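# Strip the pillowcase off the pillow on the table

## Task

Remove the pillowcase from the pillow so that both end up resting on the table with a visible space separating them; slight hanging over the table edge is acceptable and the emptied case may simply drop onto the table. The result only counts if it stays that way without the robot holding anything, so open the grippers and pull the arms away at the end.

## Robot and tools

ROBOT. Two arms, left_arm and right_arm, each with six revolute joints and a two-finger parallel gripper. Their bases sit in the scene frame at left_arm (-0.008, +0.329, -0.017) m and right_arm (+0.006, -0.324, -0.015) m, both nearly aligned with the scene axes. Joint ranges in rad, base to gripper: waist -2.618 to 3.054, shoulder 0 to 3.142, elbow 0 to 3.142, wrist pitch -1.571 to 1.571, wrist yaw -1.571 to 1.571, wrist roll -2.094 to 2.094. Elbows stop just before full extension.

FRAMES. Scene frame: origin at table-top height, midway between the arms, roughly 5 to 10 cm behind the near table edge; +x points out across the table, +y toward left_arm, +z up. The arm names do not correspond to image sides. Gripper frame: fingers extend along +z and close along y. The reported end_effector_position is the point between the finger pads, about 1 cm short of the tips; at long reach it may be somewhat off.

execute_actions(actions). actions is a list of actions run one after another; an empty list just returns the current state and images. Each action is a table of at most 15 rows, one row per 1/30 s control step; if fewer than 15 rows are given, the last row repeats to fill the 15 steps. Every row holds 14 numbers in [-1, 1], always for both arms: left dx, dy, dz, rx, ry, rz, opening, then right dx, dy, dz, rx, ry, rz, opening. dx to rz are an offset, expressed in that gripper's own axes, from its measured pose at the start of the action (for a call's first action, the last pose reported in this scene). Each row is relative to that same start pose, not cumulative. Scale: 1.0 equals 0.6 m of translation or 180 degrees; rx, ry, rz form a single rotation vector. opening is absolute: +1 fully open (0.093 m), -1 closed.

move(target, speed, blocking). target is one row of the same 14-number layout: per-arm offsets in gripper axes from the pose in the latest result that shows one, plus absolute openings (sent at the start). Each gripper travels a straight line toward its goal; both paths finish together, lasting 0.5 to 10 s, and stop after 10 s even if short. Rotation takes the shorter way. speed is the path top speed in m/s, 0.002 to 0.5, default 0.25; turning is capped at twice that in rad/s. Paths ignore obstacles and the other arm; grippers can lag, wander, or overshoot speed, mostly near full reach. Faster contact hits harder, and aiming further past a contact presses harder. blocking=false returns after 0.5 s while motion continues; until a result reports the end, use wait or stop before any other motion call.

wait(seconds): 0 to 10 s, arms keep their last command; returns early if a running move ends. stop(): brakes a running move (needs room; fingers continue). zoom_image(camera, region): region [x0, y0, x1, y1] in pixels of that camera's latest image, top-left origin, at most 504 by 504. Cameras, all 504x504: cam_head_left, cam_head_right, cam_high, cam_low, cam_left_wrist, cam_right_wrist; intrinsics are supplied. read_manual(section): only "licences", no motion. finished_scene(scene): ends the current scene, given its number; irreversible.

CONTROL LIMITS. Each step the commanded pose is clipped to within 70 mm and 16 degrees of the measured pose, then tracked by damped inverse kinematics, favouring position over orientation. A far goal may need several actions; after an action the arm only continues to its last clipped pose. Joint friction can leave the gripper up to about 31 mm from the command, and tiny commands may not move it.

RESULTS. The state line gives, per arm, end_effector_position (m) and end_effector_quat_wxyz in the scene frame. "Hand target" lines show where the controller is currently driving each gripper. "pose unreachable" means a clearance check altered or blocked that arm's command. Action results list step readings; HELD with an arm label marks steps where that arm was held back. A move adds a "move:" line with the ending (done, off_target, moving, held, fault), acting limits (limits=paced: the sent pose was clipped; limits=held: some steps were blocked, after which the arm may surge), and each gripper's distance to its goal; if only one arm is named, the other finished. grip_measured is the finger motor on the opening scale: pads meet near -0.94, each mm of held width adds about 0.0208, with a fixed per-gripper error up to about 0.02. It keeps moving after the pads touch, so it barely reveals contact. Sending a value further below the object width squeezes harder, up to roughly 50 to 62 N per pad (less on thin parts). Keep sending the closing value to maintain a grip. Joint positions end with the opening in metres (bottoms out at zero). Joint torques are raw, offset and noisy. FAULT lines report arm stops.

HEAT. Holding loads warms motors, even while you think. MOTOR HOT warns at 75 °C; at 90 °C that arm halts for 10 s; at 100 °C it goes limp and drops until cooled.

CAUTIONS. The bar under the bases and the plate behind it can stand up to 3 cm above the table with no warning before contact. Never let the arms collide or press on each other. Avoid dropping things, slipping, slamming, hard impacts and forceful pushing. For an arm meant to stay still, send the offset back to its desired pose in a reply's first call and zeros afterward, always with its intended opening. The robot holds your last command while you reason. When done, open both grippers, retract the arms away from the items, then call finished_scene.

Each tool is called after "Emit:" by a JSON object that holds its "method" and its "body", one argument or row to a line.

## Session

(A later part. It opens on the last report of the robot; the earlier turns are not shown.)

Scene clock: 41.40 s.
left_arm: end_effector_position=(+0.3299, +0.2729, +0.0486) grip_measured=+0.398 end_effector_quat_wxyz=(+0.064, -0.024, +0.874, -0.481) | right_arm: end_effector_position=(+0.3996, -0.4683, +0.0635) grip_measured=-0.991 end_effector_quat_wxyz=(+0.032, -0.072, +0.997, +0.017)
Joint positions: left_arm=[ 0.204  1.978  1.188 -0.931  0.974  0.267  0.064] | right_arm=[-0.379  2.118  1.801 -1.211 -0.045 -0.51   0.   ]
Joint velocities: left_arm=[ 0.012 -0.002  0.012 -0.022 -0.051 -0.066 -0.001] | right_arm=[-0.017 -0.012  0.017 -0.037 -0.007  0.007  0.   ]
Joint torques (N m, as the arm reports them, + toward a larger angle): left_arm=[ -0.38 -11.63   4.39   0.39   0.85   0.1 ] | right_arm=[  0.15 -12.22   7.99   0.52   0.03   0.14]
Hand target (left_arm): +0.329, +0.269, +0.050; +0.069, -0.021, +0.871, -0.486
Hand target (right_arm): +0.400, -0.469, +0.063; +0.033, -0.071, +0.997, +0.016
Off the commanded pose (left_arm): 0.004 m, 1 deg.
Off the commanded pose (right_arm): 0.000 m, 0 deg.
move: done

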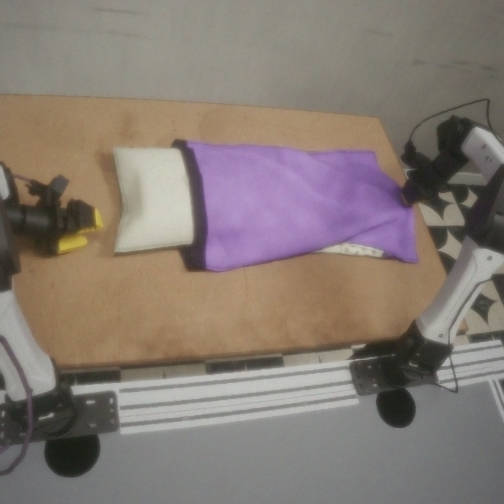

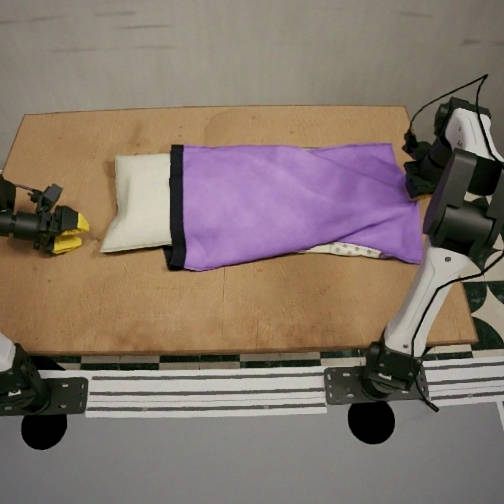

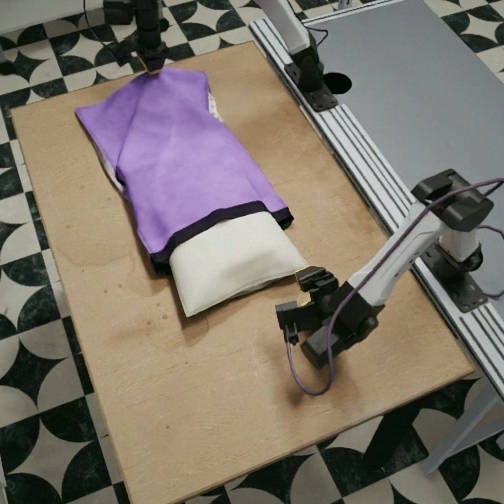

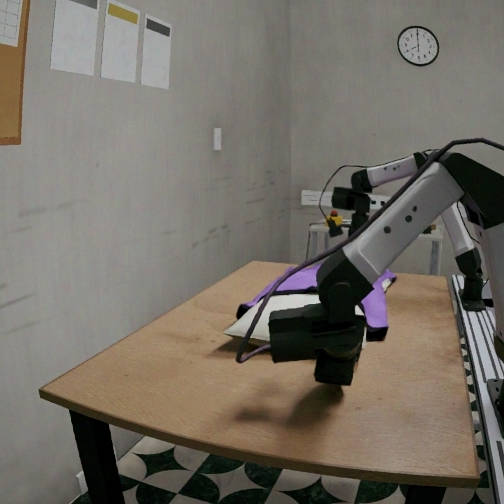

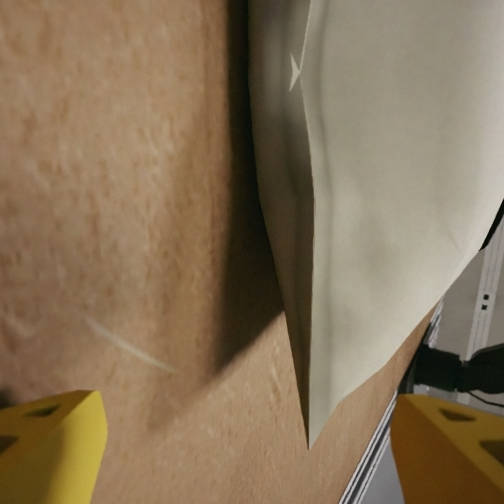

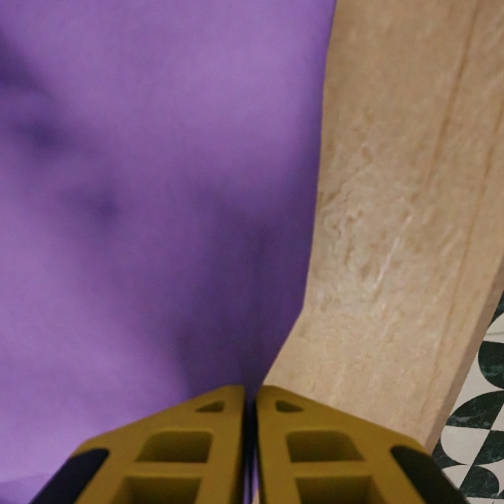

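Emit:
{"method": "move", "body": {
  "target": [0.017,-0.073,0.14,0,0,0,0.4,0,0,0,0,0,0,-1],
  "speed": 0.08
}}

Emit:
{"method": "move", "body": {
  "target": [0,0,0.02,0,0,0,-1,0,0,0,0,0,0,-1]
}}

Emit:
{"method": "move", "body": {
  "target": [-0.02,0.09,-0.14,0,0,0,-1,0,0,0,0,0,0,-1],
  "speed": 0.08
}}

Scene clock: 49.03 s.
left_arm: end_effector_position=(+0.3326, +0.1820, +0.0464) grip_measured=+0.398 end_effector_quat_wxyz=(+0.058, -0.031, +0.871, -0.486) | right_arm: end_effector_position=(+0.3997, -0.4681, +0.0635) grip_measured=-0.991 end_effector_quat_wxyz=(+0.033, -0.072, +0.997, +0.017)
Joint positions: left_arm=[-0.073  1.875  1.001 -0.441  0.971 -0.244  0.064] | right_arm=[-0.379  2.118  1.801 -1.211 -0.046 -0.51   0.   ]
Joint velocities: left_arm=[ 0.022 -0.022 -0.017 -0.037  0.007  0.007  0.   ] | right_arm=[ 0.002  0.007  0.012 -0.022 -0.007  0.022  0.   ]
Joint torques (N m, as the arm reports them, + toward a larger angle): left_arm=[-1.11 -9.92  4.47  1.43  0.49  0.15] | right_arm=[  0.14 -12.21   7.98   0.51   0.03   0.11]
Hand target (left_arm): +0.329, +0.177, +0.041; +0.062, -0.023, +0.874, -0.481
Hand target (right_arm): +0.400, -0.468, +0.063; +0.032, -0.072, +0.997, +0.017
Off the commanded pose (left_arm): 0.008 m, 1 deg.
Off the commanded pose (right_arm): 0.000 m, 0 deg.
move: done

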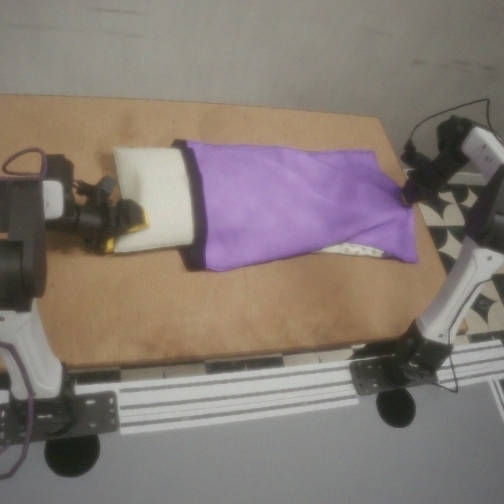

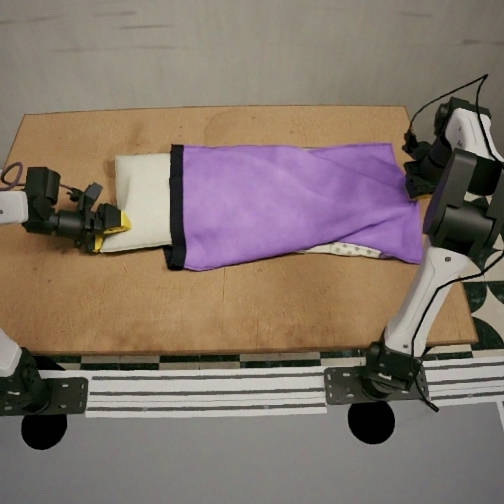

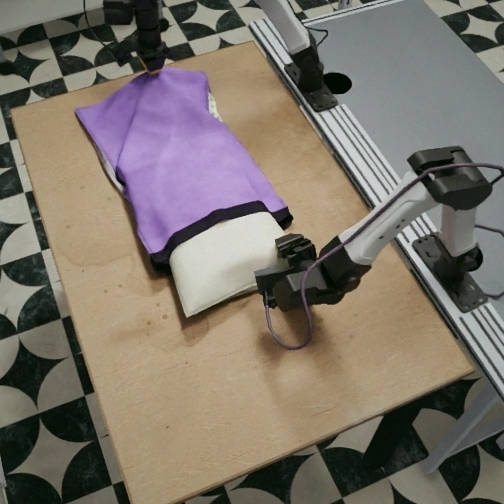

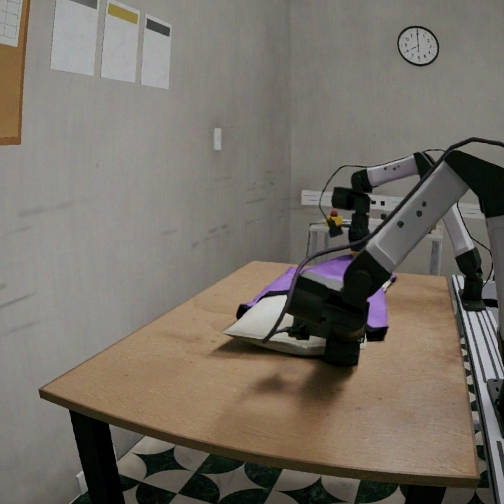

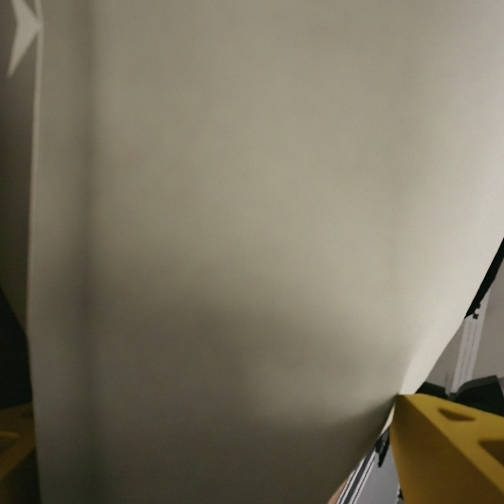

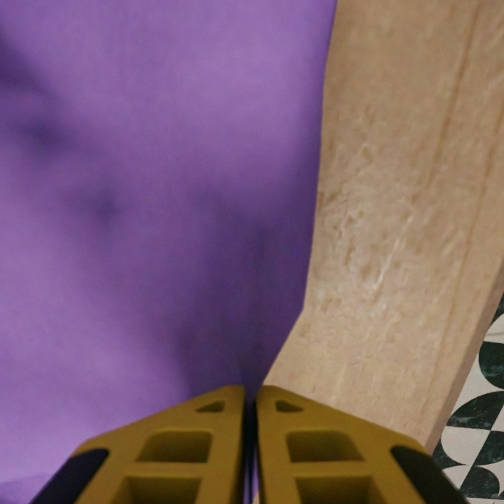

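Scene clock: 49.73 s.
left_arm: end_effector_position=(+0.3364, +0.1755, +0.0485) grip_measured=-0.978 end_effector_quat_wxyz=(+0.063, -0.031, +0.870, -0.489) | right_arm: end_effector_position=(+0.3997, -0.4679, +0.0635) grip_measured=-0.991 end_effector_quat_wxyz=(+0.033, -0.072, +0.997, +0.018)
Joint positions: left_arm=[-0.091  1.875  1.001 -0.4    0.971 -0.282  0.   ] | right_arm=[-0.379  2.118  1.801 -1.211 -0.047 -0.51   0.   ]
Joint velocities: left_arm=[-0.012 -0.002 -0.012  0.007 -0.007 -0.066  0.   ] | right_arm=[0.002 0.007 0.002 0.022 0.007 0.007 0.   ]
Joint torques (N m, as the arm reports them, + toward a larger angle): left_arm=[-0.71 -8.74  5.36  1.39  0.53  0.07] | right_arm=[  0.15 -12.22   7.97   0.51   0.03   0.11]
Hand target (left_arm): +0.334, +0.172, +0.040; +0.058, -0.031, +0.871, -0.486
Hand target (right_arm): +0.400, -0.468, +0.063; +0.033, -0.072, +0.997, +0.017
Off the commanded pose (left_arm): 0.009 m, 1 deg.
Off the commanded pose (right_arm): 0.000 m, 0 deg.
move: done

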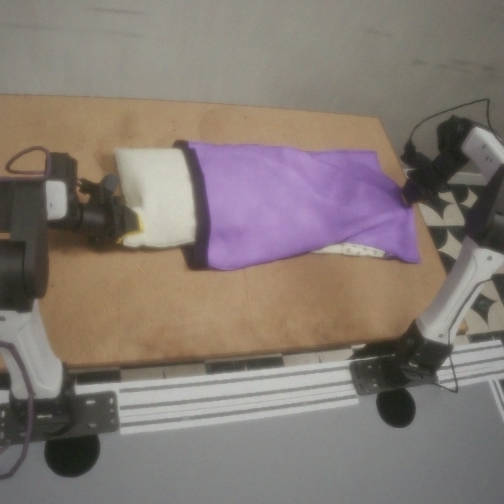

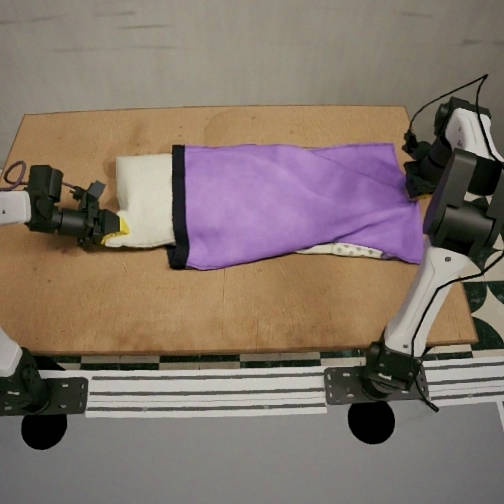

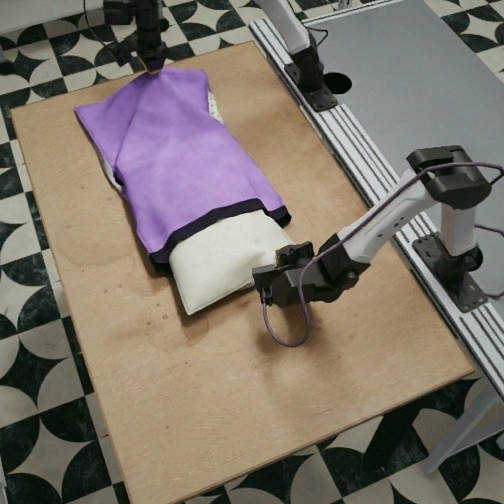

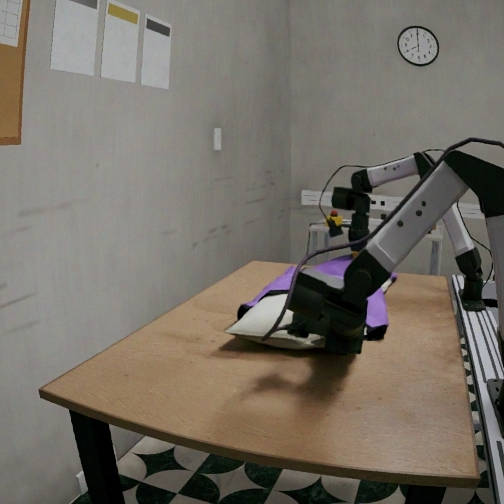

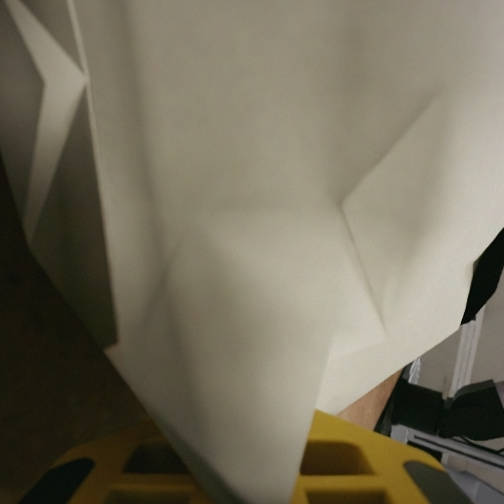

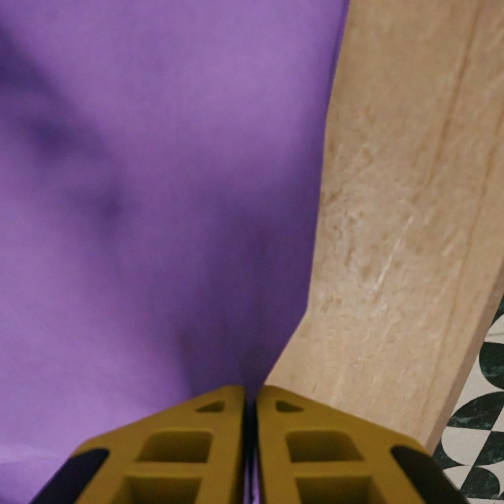

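Scene clock: 51.47 s.
left_arm: end_effector_position=(+0.3364, +0.2733, +0.0506) grip_measured=-0.978 end_effector_quat_wxyz=(+0.071, -0.028, +0.868, -0.492) | right_arm: end_effector_position=(+0.4002, -0.4667, +0.0636) grip_measured=-0.991 end_effector_quat_wxyz=(+0.035, -0.072, +0.997, +0.021)
Joint positions: left_arm=[ 0.208  1.992  1.201 -0.919  1.003  0.257  0.   ] | right_arm=[-0.379  2.118  1.801 -1.211 -0.055 -0.51   0.   ]
Joint velocities: left_arm=[-0.012  0.002  0.002 -0.037  0.007  0.037  0.   ] | right_arm=[-0.012 -0.007 -0.017  0.022 -0.066 -0.051  0.   ]
Joint torques (N m, as the arm reports them, + toward a larger angle): left_arm=[ 0.91 -8.85  8.09  0.01  0.54  0.22] | right_arm=[  0.15 -12.22   7.99   0.51   0.08   0.11]
Hand target (left_arm): +0.337, +0.277, +0.046; +0.064, -0.031, +0.870, -0.488
Hand target (right_arm): +0.400, -0.468, +0.063; +0.033, -0.072, +0.997, +0.018
Off the commanded pose (left_arm): 0.005 m, 1 deg.
Off the commanded pose (right_arm): 0.001 m, 0 deg.
move: done

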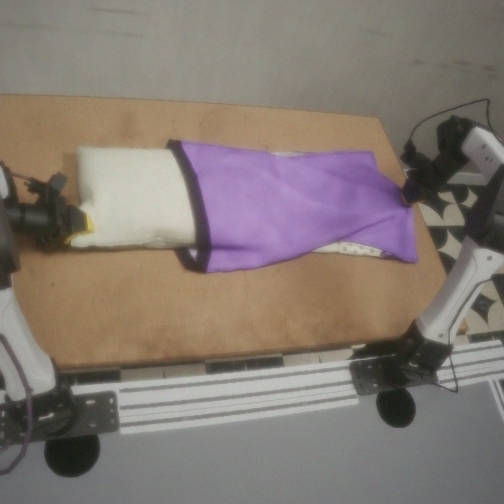

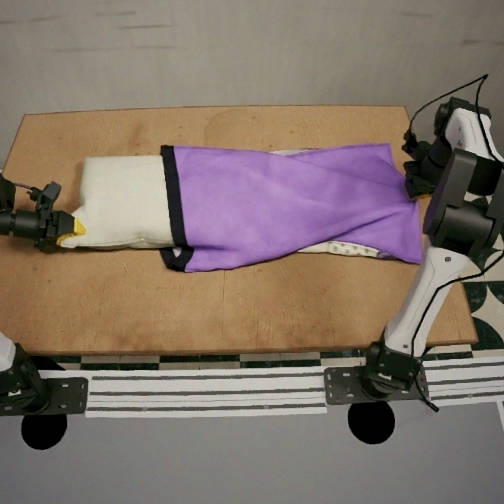

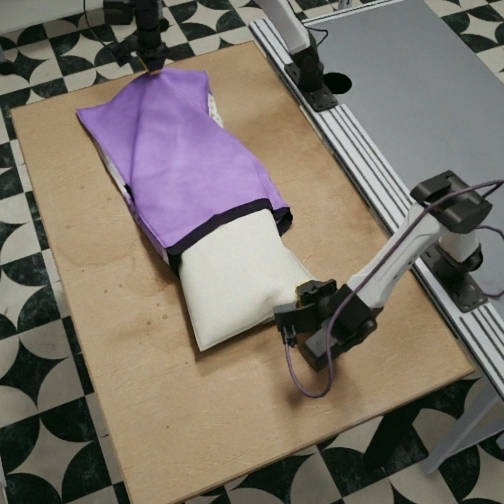

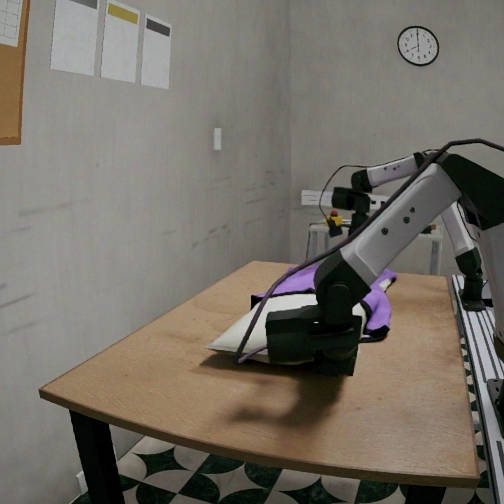

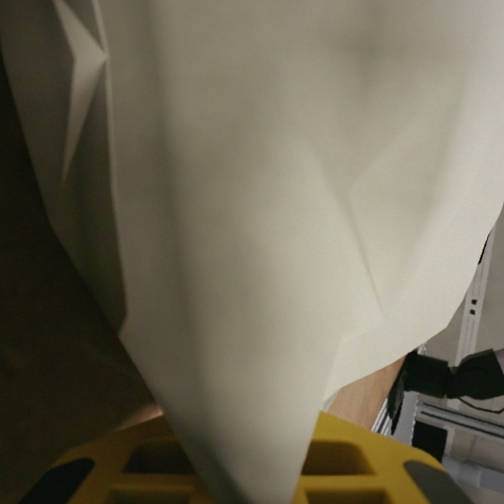

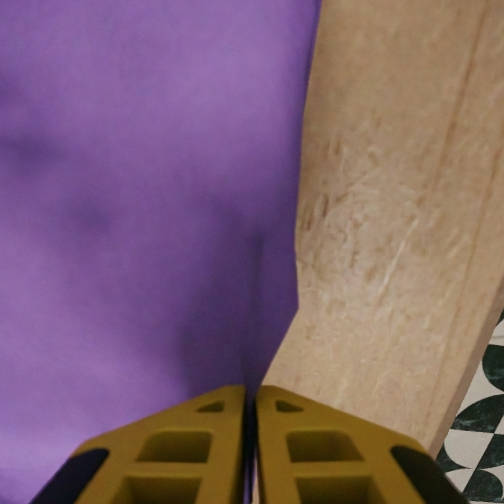

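Emit:
{"method": "move", "body": {
  "target": [-0.035,0.165,-0.27,-0.12,0,0,-1,0.2,-0.33,-0.2,0.08,0,0,-1],
  "speed": 0.12
}}

Scene clock: 57.30 s.
left_arm: end_effector_position=(+0.3359, +0.4614, +0.0551) grip_measured=-0.978 end_effector_quat_wxyz=(+0.075, -0.044, +0.943, -0.322) | right_arm: end_effector_position=(+0.3021, -0.6836, +0.1647) grip_measured=-0.991 end_effector_quat_wxyz=(+0.050, -0.065, +0.991, -0.102)
Joint positions: left_arm=[ 0.575  2.158  1.685 -1.358  0.594  0.604  0.   ] | right_arm=[-0.869  2.197  2.323 -1.469  0.056 -0.996  0.   ]
Joint velocities: left_arm=[ 0.012  0.007  0.007 -0.037  0.007  0.007  0.   ] | right_arm=[ 0.002 -0.007  0.002 -0.037  0.022 -0.007  0.   ]
Joint torques (N m, as the arm reports them, + toward a larger angle): left_arm=[  0.57 -10.95   8.66  -0.24   0.26   0.23] | right_arm=[ -0.09 -11.37   9.94   0.74   0.12   0.09]
Hand target (left_arm): +0.335, +0.465, +0.050; +0.066, -0.042, +0.945, -0.319
Hand target (right_arm): +0.300, -0.686, +0.164; +0.044, -0.066, +0.992, -0.100
Off the commanded pose (left_arm): 0.006 m, 1 deg.
Off the commanded pose (right_arm): 0.003 m, 1 deg.
move: done

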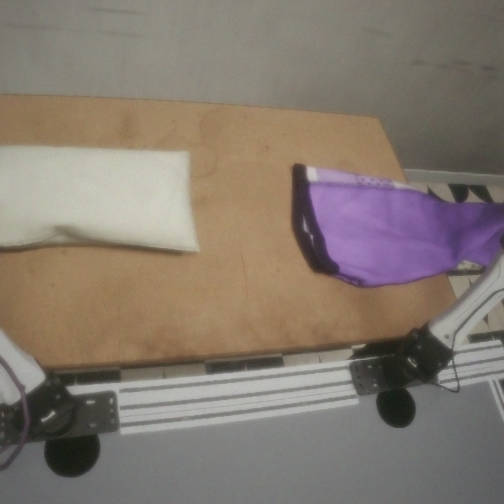

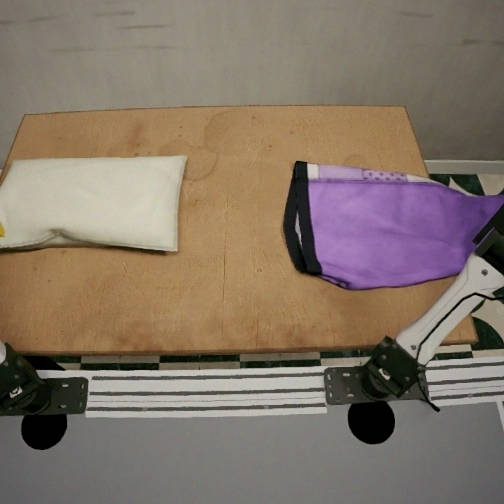

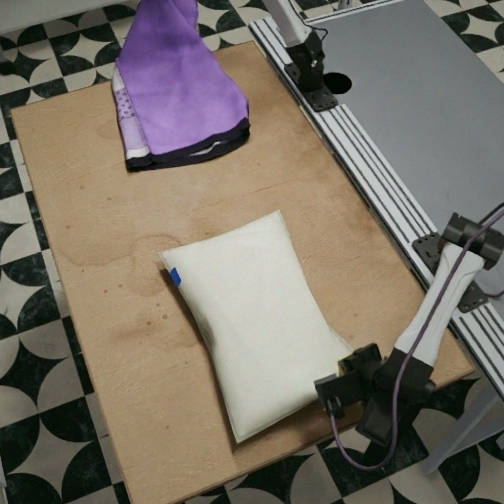

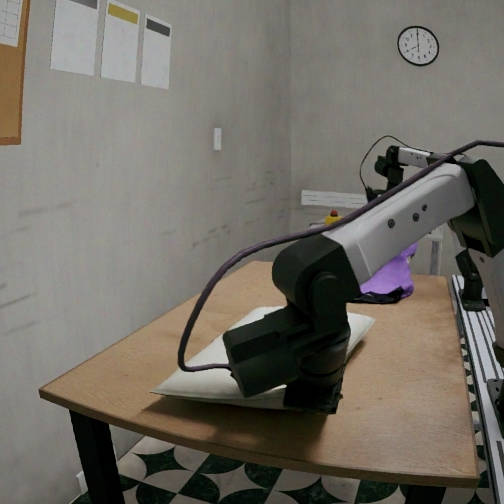

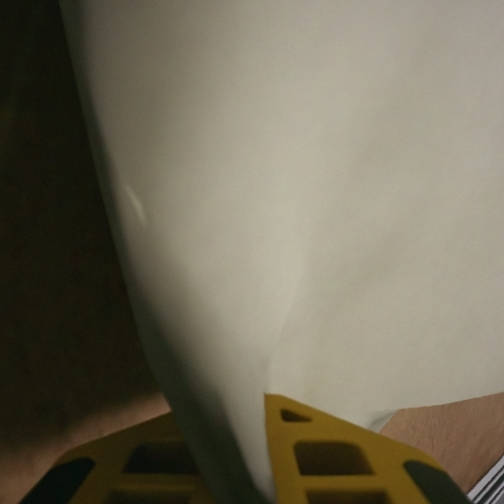

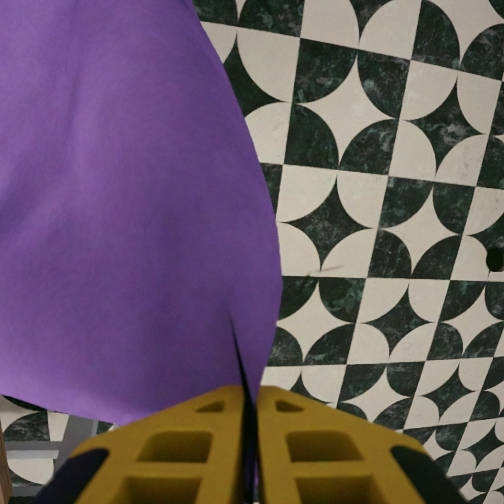

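Emit:
{"method": "move", "body": {
  "target": [0,0,0,0,0,0,1,-0.15,0.38,-0.18,-0.08,-0.04,0,-1],
  "speed": 0.2
}}

Emit:
{"method": "move", "body": {
  "target": [0,0.03,-0.2,0,0,0,1,-0.05,0.4,0.2,0,0,0,-1],
  "speed": 0.2
}}

Emit:
{"method": "move", "body": {
  "target": [0,0,0,0,0,0,1,0,0,0,0,0,0,1]
}}

Emit:
{"method": "move", "body": {
  "target": [0,0,0,0,0,0,1,0.12,-0.1,-0.2,0,0,0,1]
}}

Scene clock: 68.27 s.
left_arm: end_effector_position=(+0.3359, +0.4614, +0.0550) grip_measured=+1.000 end_effector_quat_wxyz=(+0.075, -0.044, +0.943, -0.322) | right_arm: end_effector_position=(+0.3592, -0.4351, +0.2317) grip_measured=-0.991 end_effector_quat_wxyz=(+0.129, -0.077, +0.989, +0.007)
Joint positions: left_arm=[ 0.575  2.158  1.685 -1.358  0.594  0.604  0.093] | right_arm=[-0.356  1.84   2.064 -1.567 -0.105 -0.489  0.   ]
Joint velocities: left_arm=[-0.002 -0.002 -0.012  0.037 -0.022  0.007  0.   ] | right_arm=[-0.007 -0.007  0.012 -0.022 -0.022  0.037  0.   ]
Joint torques (N m, as the arm reports them, + toward a larger angle): left_arm=[  0.27 -12.87   6.9   -0.15   0.48   0.14] | right_arm=[  0.47 -10.72   5.56   0.76  -0.09   0.17]
Hand target (left_arm): +0.336, +0.461, +0.055; +0.075, -0.044, +0.943, -0.322
Hand target (right_arm): +0.351, -0.429, +0.231; +0.120, -0.076, +0.990, +0.016
Off the commanded pose (left_arm): 0.000 m, 0 deg.
Off the commanded pose (right_arm): 0.010 m, 4 deg.
joint sent to its limit (right arm) — the command would take joint 4 (wrist pitch) past its lower limit, so that joint was sent only as far as its limit.
move: off_target (right_arm)

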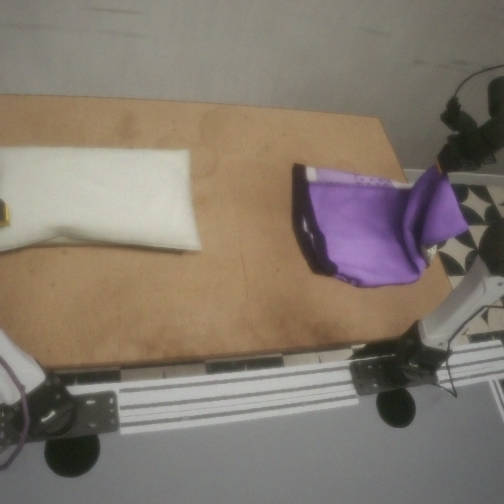

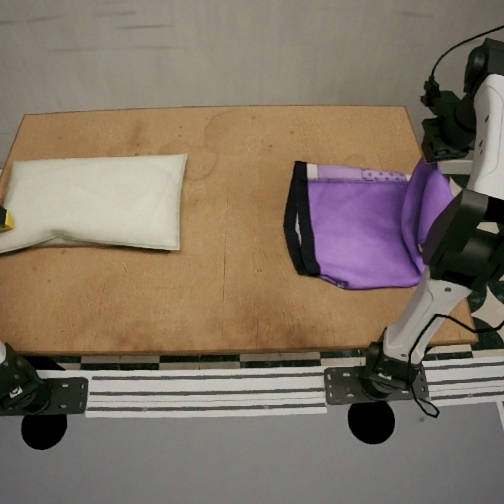

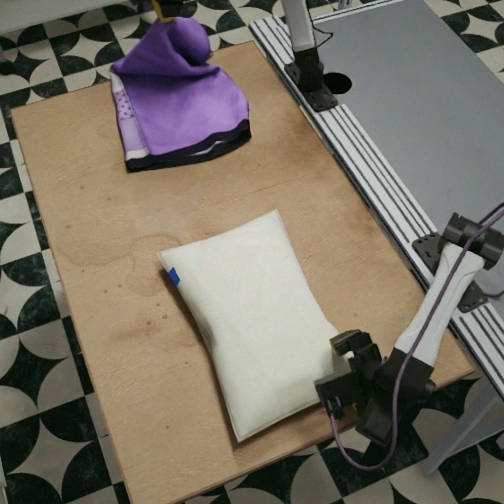

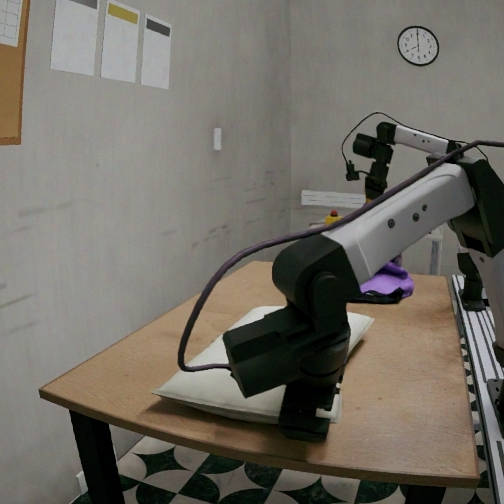

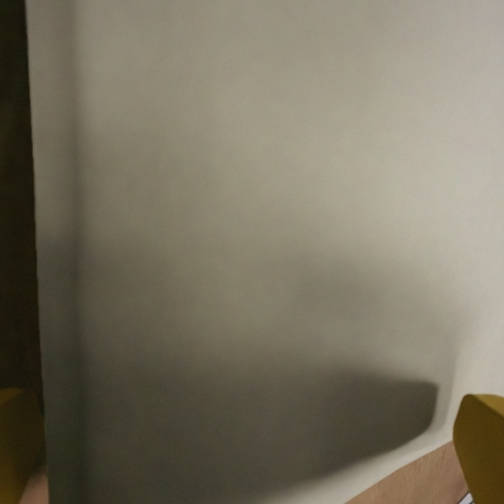

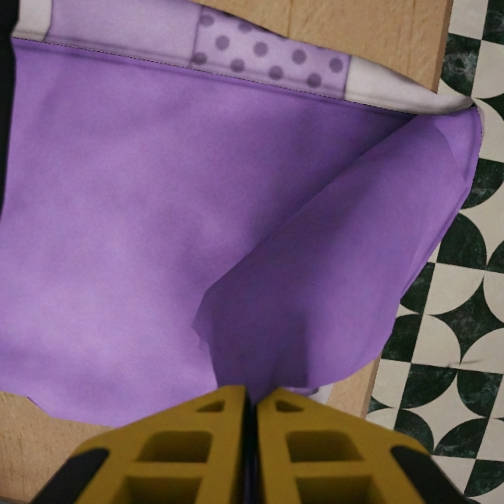

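Scene clock: 70.17 s.
left_arm: end_effector_position=(+0.3174, +0.5475, +0.1317) grip_measured=+1.000 end_effector_quat_wxyz=(+0.156, -0.082, +0.948, -0.264) | right_arm: end_effector_position=(+0.3798, -0.1900, +0.1304) grip_measured=-0.991 end_effector_quat_wxyz=(+0.130, -0.079, +0.988, +0.004)
Joint positions: left_arm=[ 0.769  2.121  1.973 -1.552  0.575  0.682  0.093] | right_arm=[ 0.368  1.831  1.622 -1.119  0.077  0.209  0.   ]
Joint velocities: left_arm=[ 0.002  0.002 -0.002 -0.095 -0.066  0.037  0.   ] | right_arm=[ 0.012  0.002 -0.012  0.007  0.022  0.037  0.   ]
Joint torques (N m, as the arm reports them, + toward a larger angle): left_arm=[  0.38 -13.61   8.75  -0.04   0.37   0.23] | right_arm=[ 0.48 -8.93  7.4   1.18  0.17  0.16]
Hand target (left_arm): +0.315, +0.548, +0.138; +0.156, -0.077, +0.950, -0.258
Hand target (right_arm): +0.383, -0.188, +0.124; +0.132, -0.078, +0.988, +0.002
Off the commanded pose (left_arm): 0.006 m, 12 deg.
Off the commanded pose (right_arm): 0.009 m, 0 deg.
joint sent to its limit (left arm) — the command would take joint 4 (wrist pitch) past its lower limit, so that joint was sent only as far as its limit.
move: off_target (left_arm)

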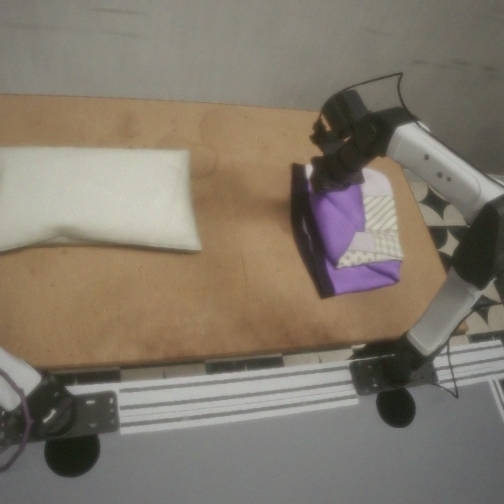

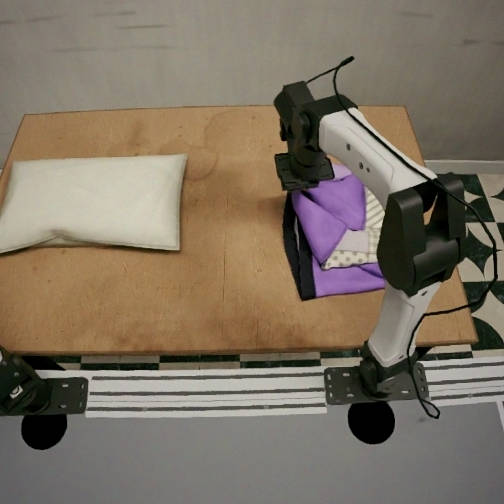

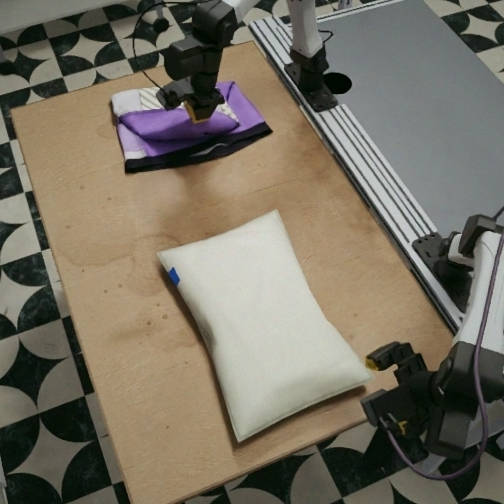

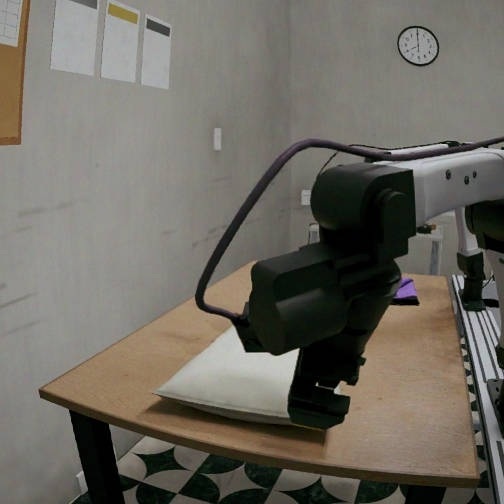

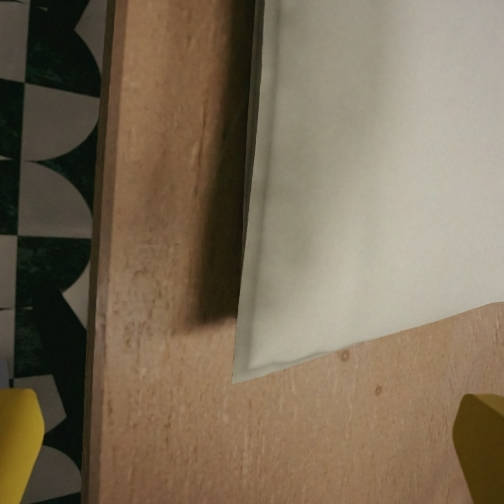

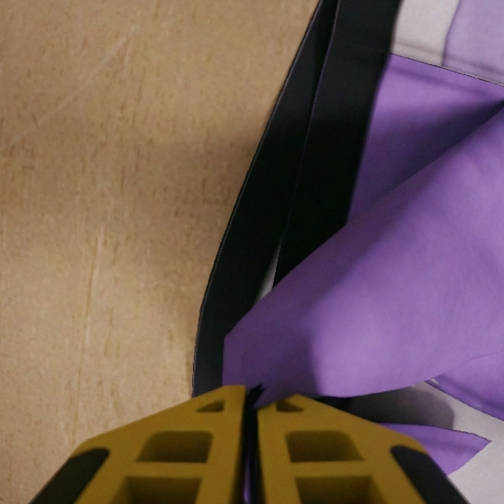

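Scene clock: 70.67 s.
left_arm: end_effector_position=(+0.3174, +0.5475, +0.1317) grip_measured=+1.000 end_effector_quat_wxyz=(+0.156, -0.082, +0.948, -0.264) | right_arm: end_effector_position=(+0.3798, -0.1900, +0.1304) grip_measured=+0.994 end_effector_quat_wxyz=(+0.130, -0.079, +0.988, +0.004)
Joint positions: left_arm=[ 0.769  2.121  1.973 -1.552  0.575  0.682  0.093] | right_arm=[ 0.368  1.831  1.622 -1.119  0.077  0.209  0.093]
Joint velocities: left_arm=[ 0.007  0.012  0.007  0.037  0.007 -0.037  0.   ] | right_arm=[-0.012 -0.012 -0.007 -0.051  0.037  0.022  0.001]
Joint torques (N m, as the arm reports them, + toward a larger angle): left_arm=[  0.26 -12.92   7.29   0.15   0.48   0.14] | right_arm=[ 0.14 -9.87  8.45  0.95  0.13  0.11]
Hand target (left_arm): +0.317, +0.547, +0.132; +0.156, -0.082, +0.948, -0.264
Hand target (right_arm): +0.380, -0.190, +0.130; +0.130, -0.080, +0.988, +0.004
Off the commanded pose (left_arm): 0.000 m, 0 deg.
Off the commanded pose (right_arm): 0.000 m, 0 deg.
move: done

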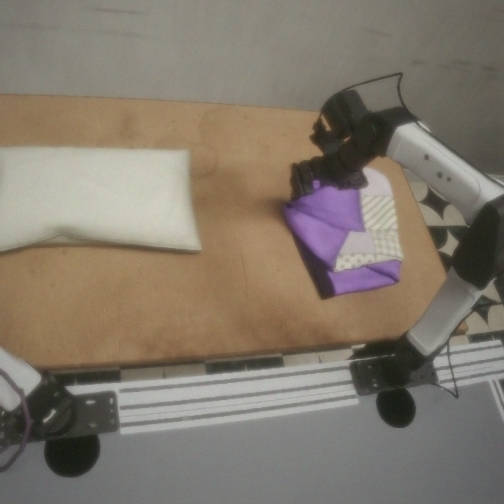

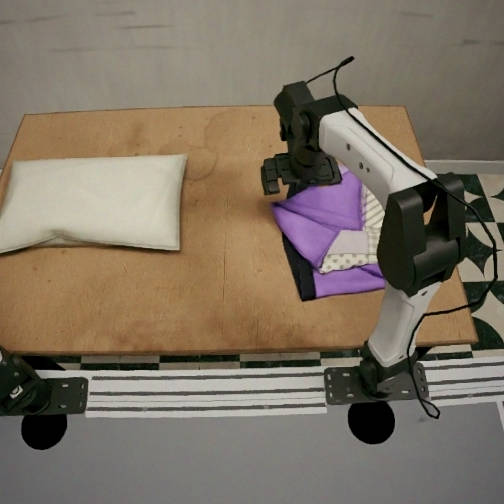

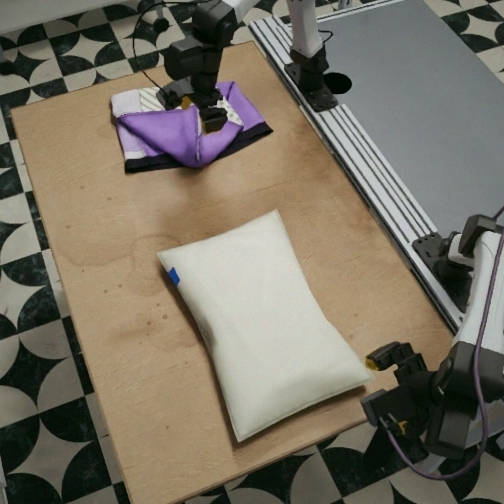

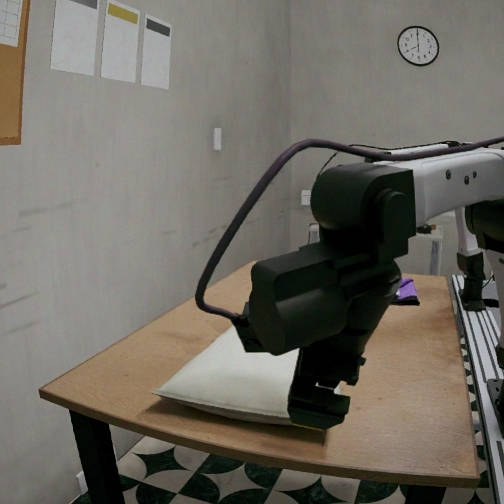

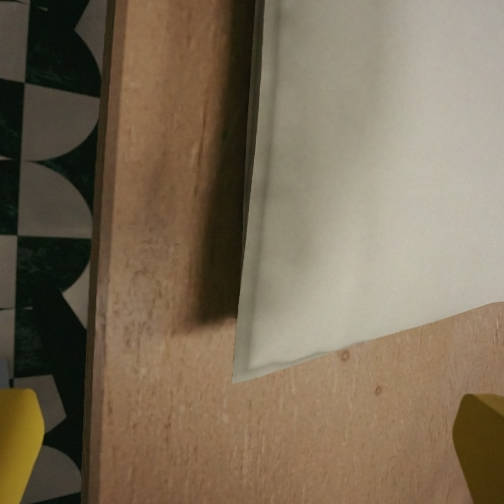

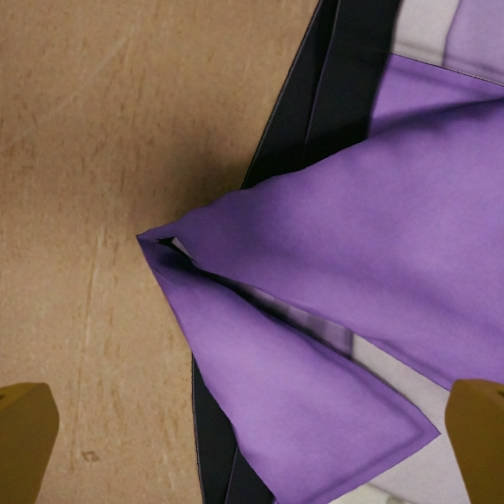

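Scene clock: 71.93 s.
left_arm: end_effector_position=(+0.3174, +0.5475, +0.1317) grip_measured=+1.000 end_effector_quat_wxyz=(+0.156, -0.082, +0.948, -0.264) | right_arm: end_effector_position=(+0.2919, -0.2634, +0.2209) grip_measured=+0.994 end_effector_quat_wxyz=(+0.126, -0.081, +0.989, +0.001)
Joint positions: left_arm=[ 0.769  2.121  1.973 -1.552  0.575  0.682  0.093] | right_arm=[ 0.232  1.501  1.633 -1.463  0.047  0.073  0.093]
Joint velocities: left_arm=[-0.012 -0.002 -0.002  0.022  0.081 -0.007  0.   ] | right_arm=[ 0.002 -0.017  0.002 -0.007  0.022  0.022 -0.   ]
Joint torques (N m, as the arm reports them, + toward a larger angle): left_arm=[  0.28 -12.91   7.31   0.15   0.49   0.14] | right_arm=[-0.52 -6.7   9.55  0.79  0.05  0.05]
Hand target (left_arm): +0.317, +0.547, +0.132; +0.156, -0.082, +0.948, -0.264
Hand target (right_arm): +0.289, -0.266, +0.228; +0.130, -0.079, +0.988, +0.004
Off the commanded pose (left_arm): 0.000 m, 0 deg.
Off the commanded pose (right_arm): 0.008 m, 1 deg.
move: done

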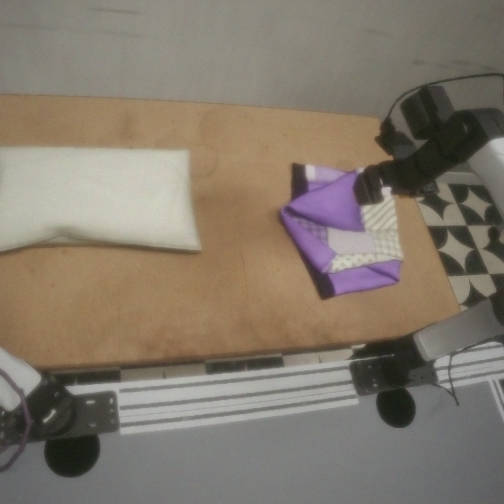

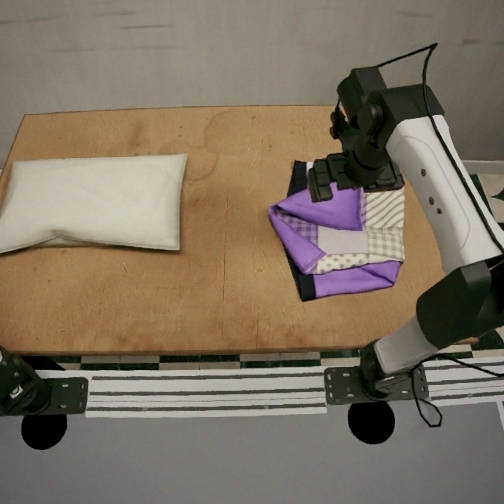

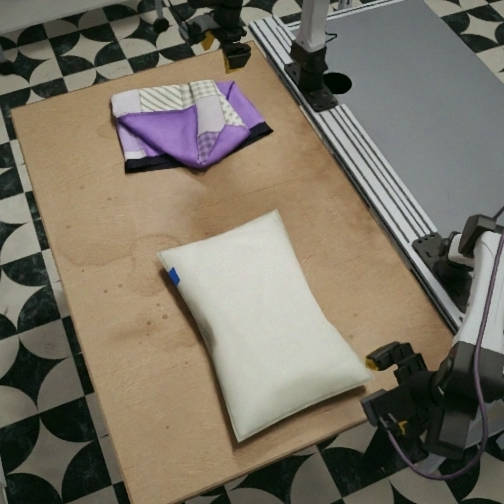

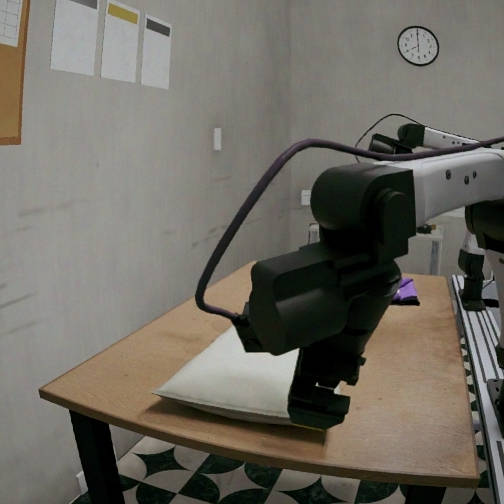

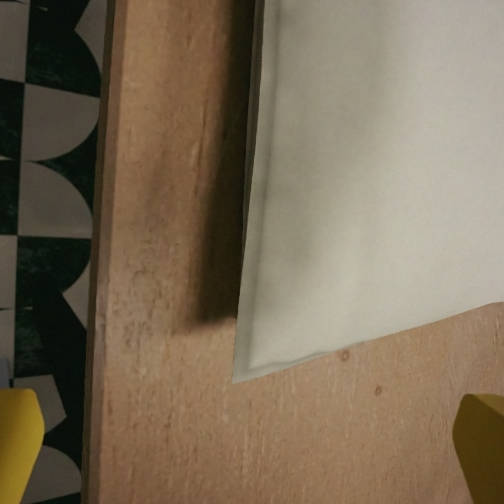

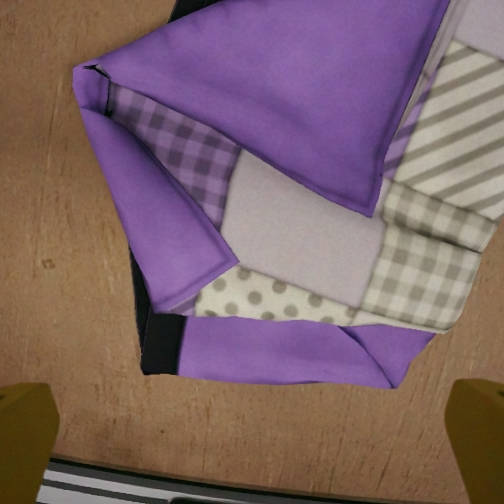

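Emit:
{"method": "finished_scene", "body": {
  "scene": 2
}}

The scene is finished: the task was done.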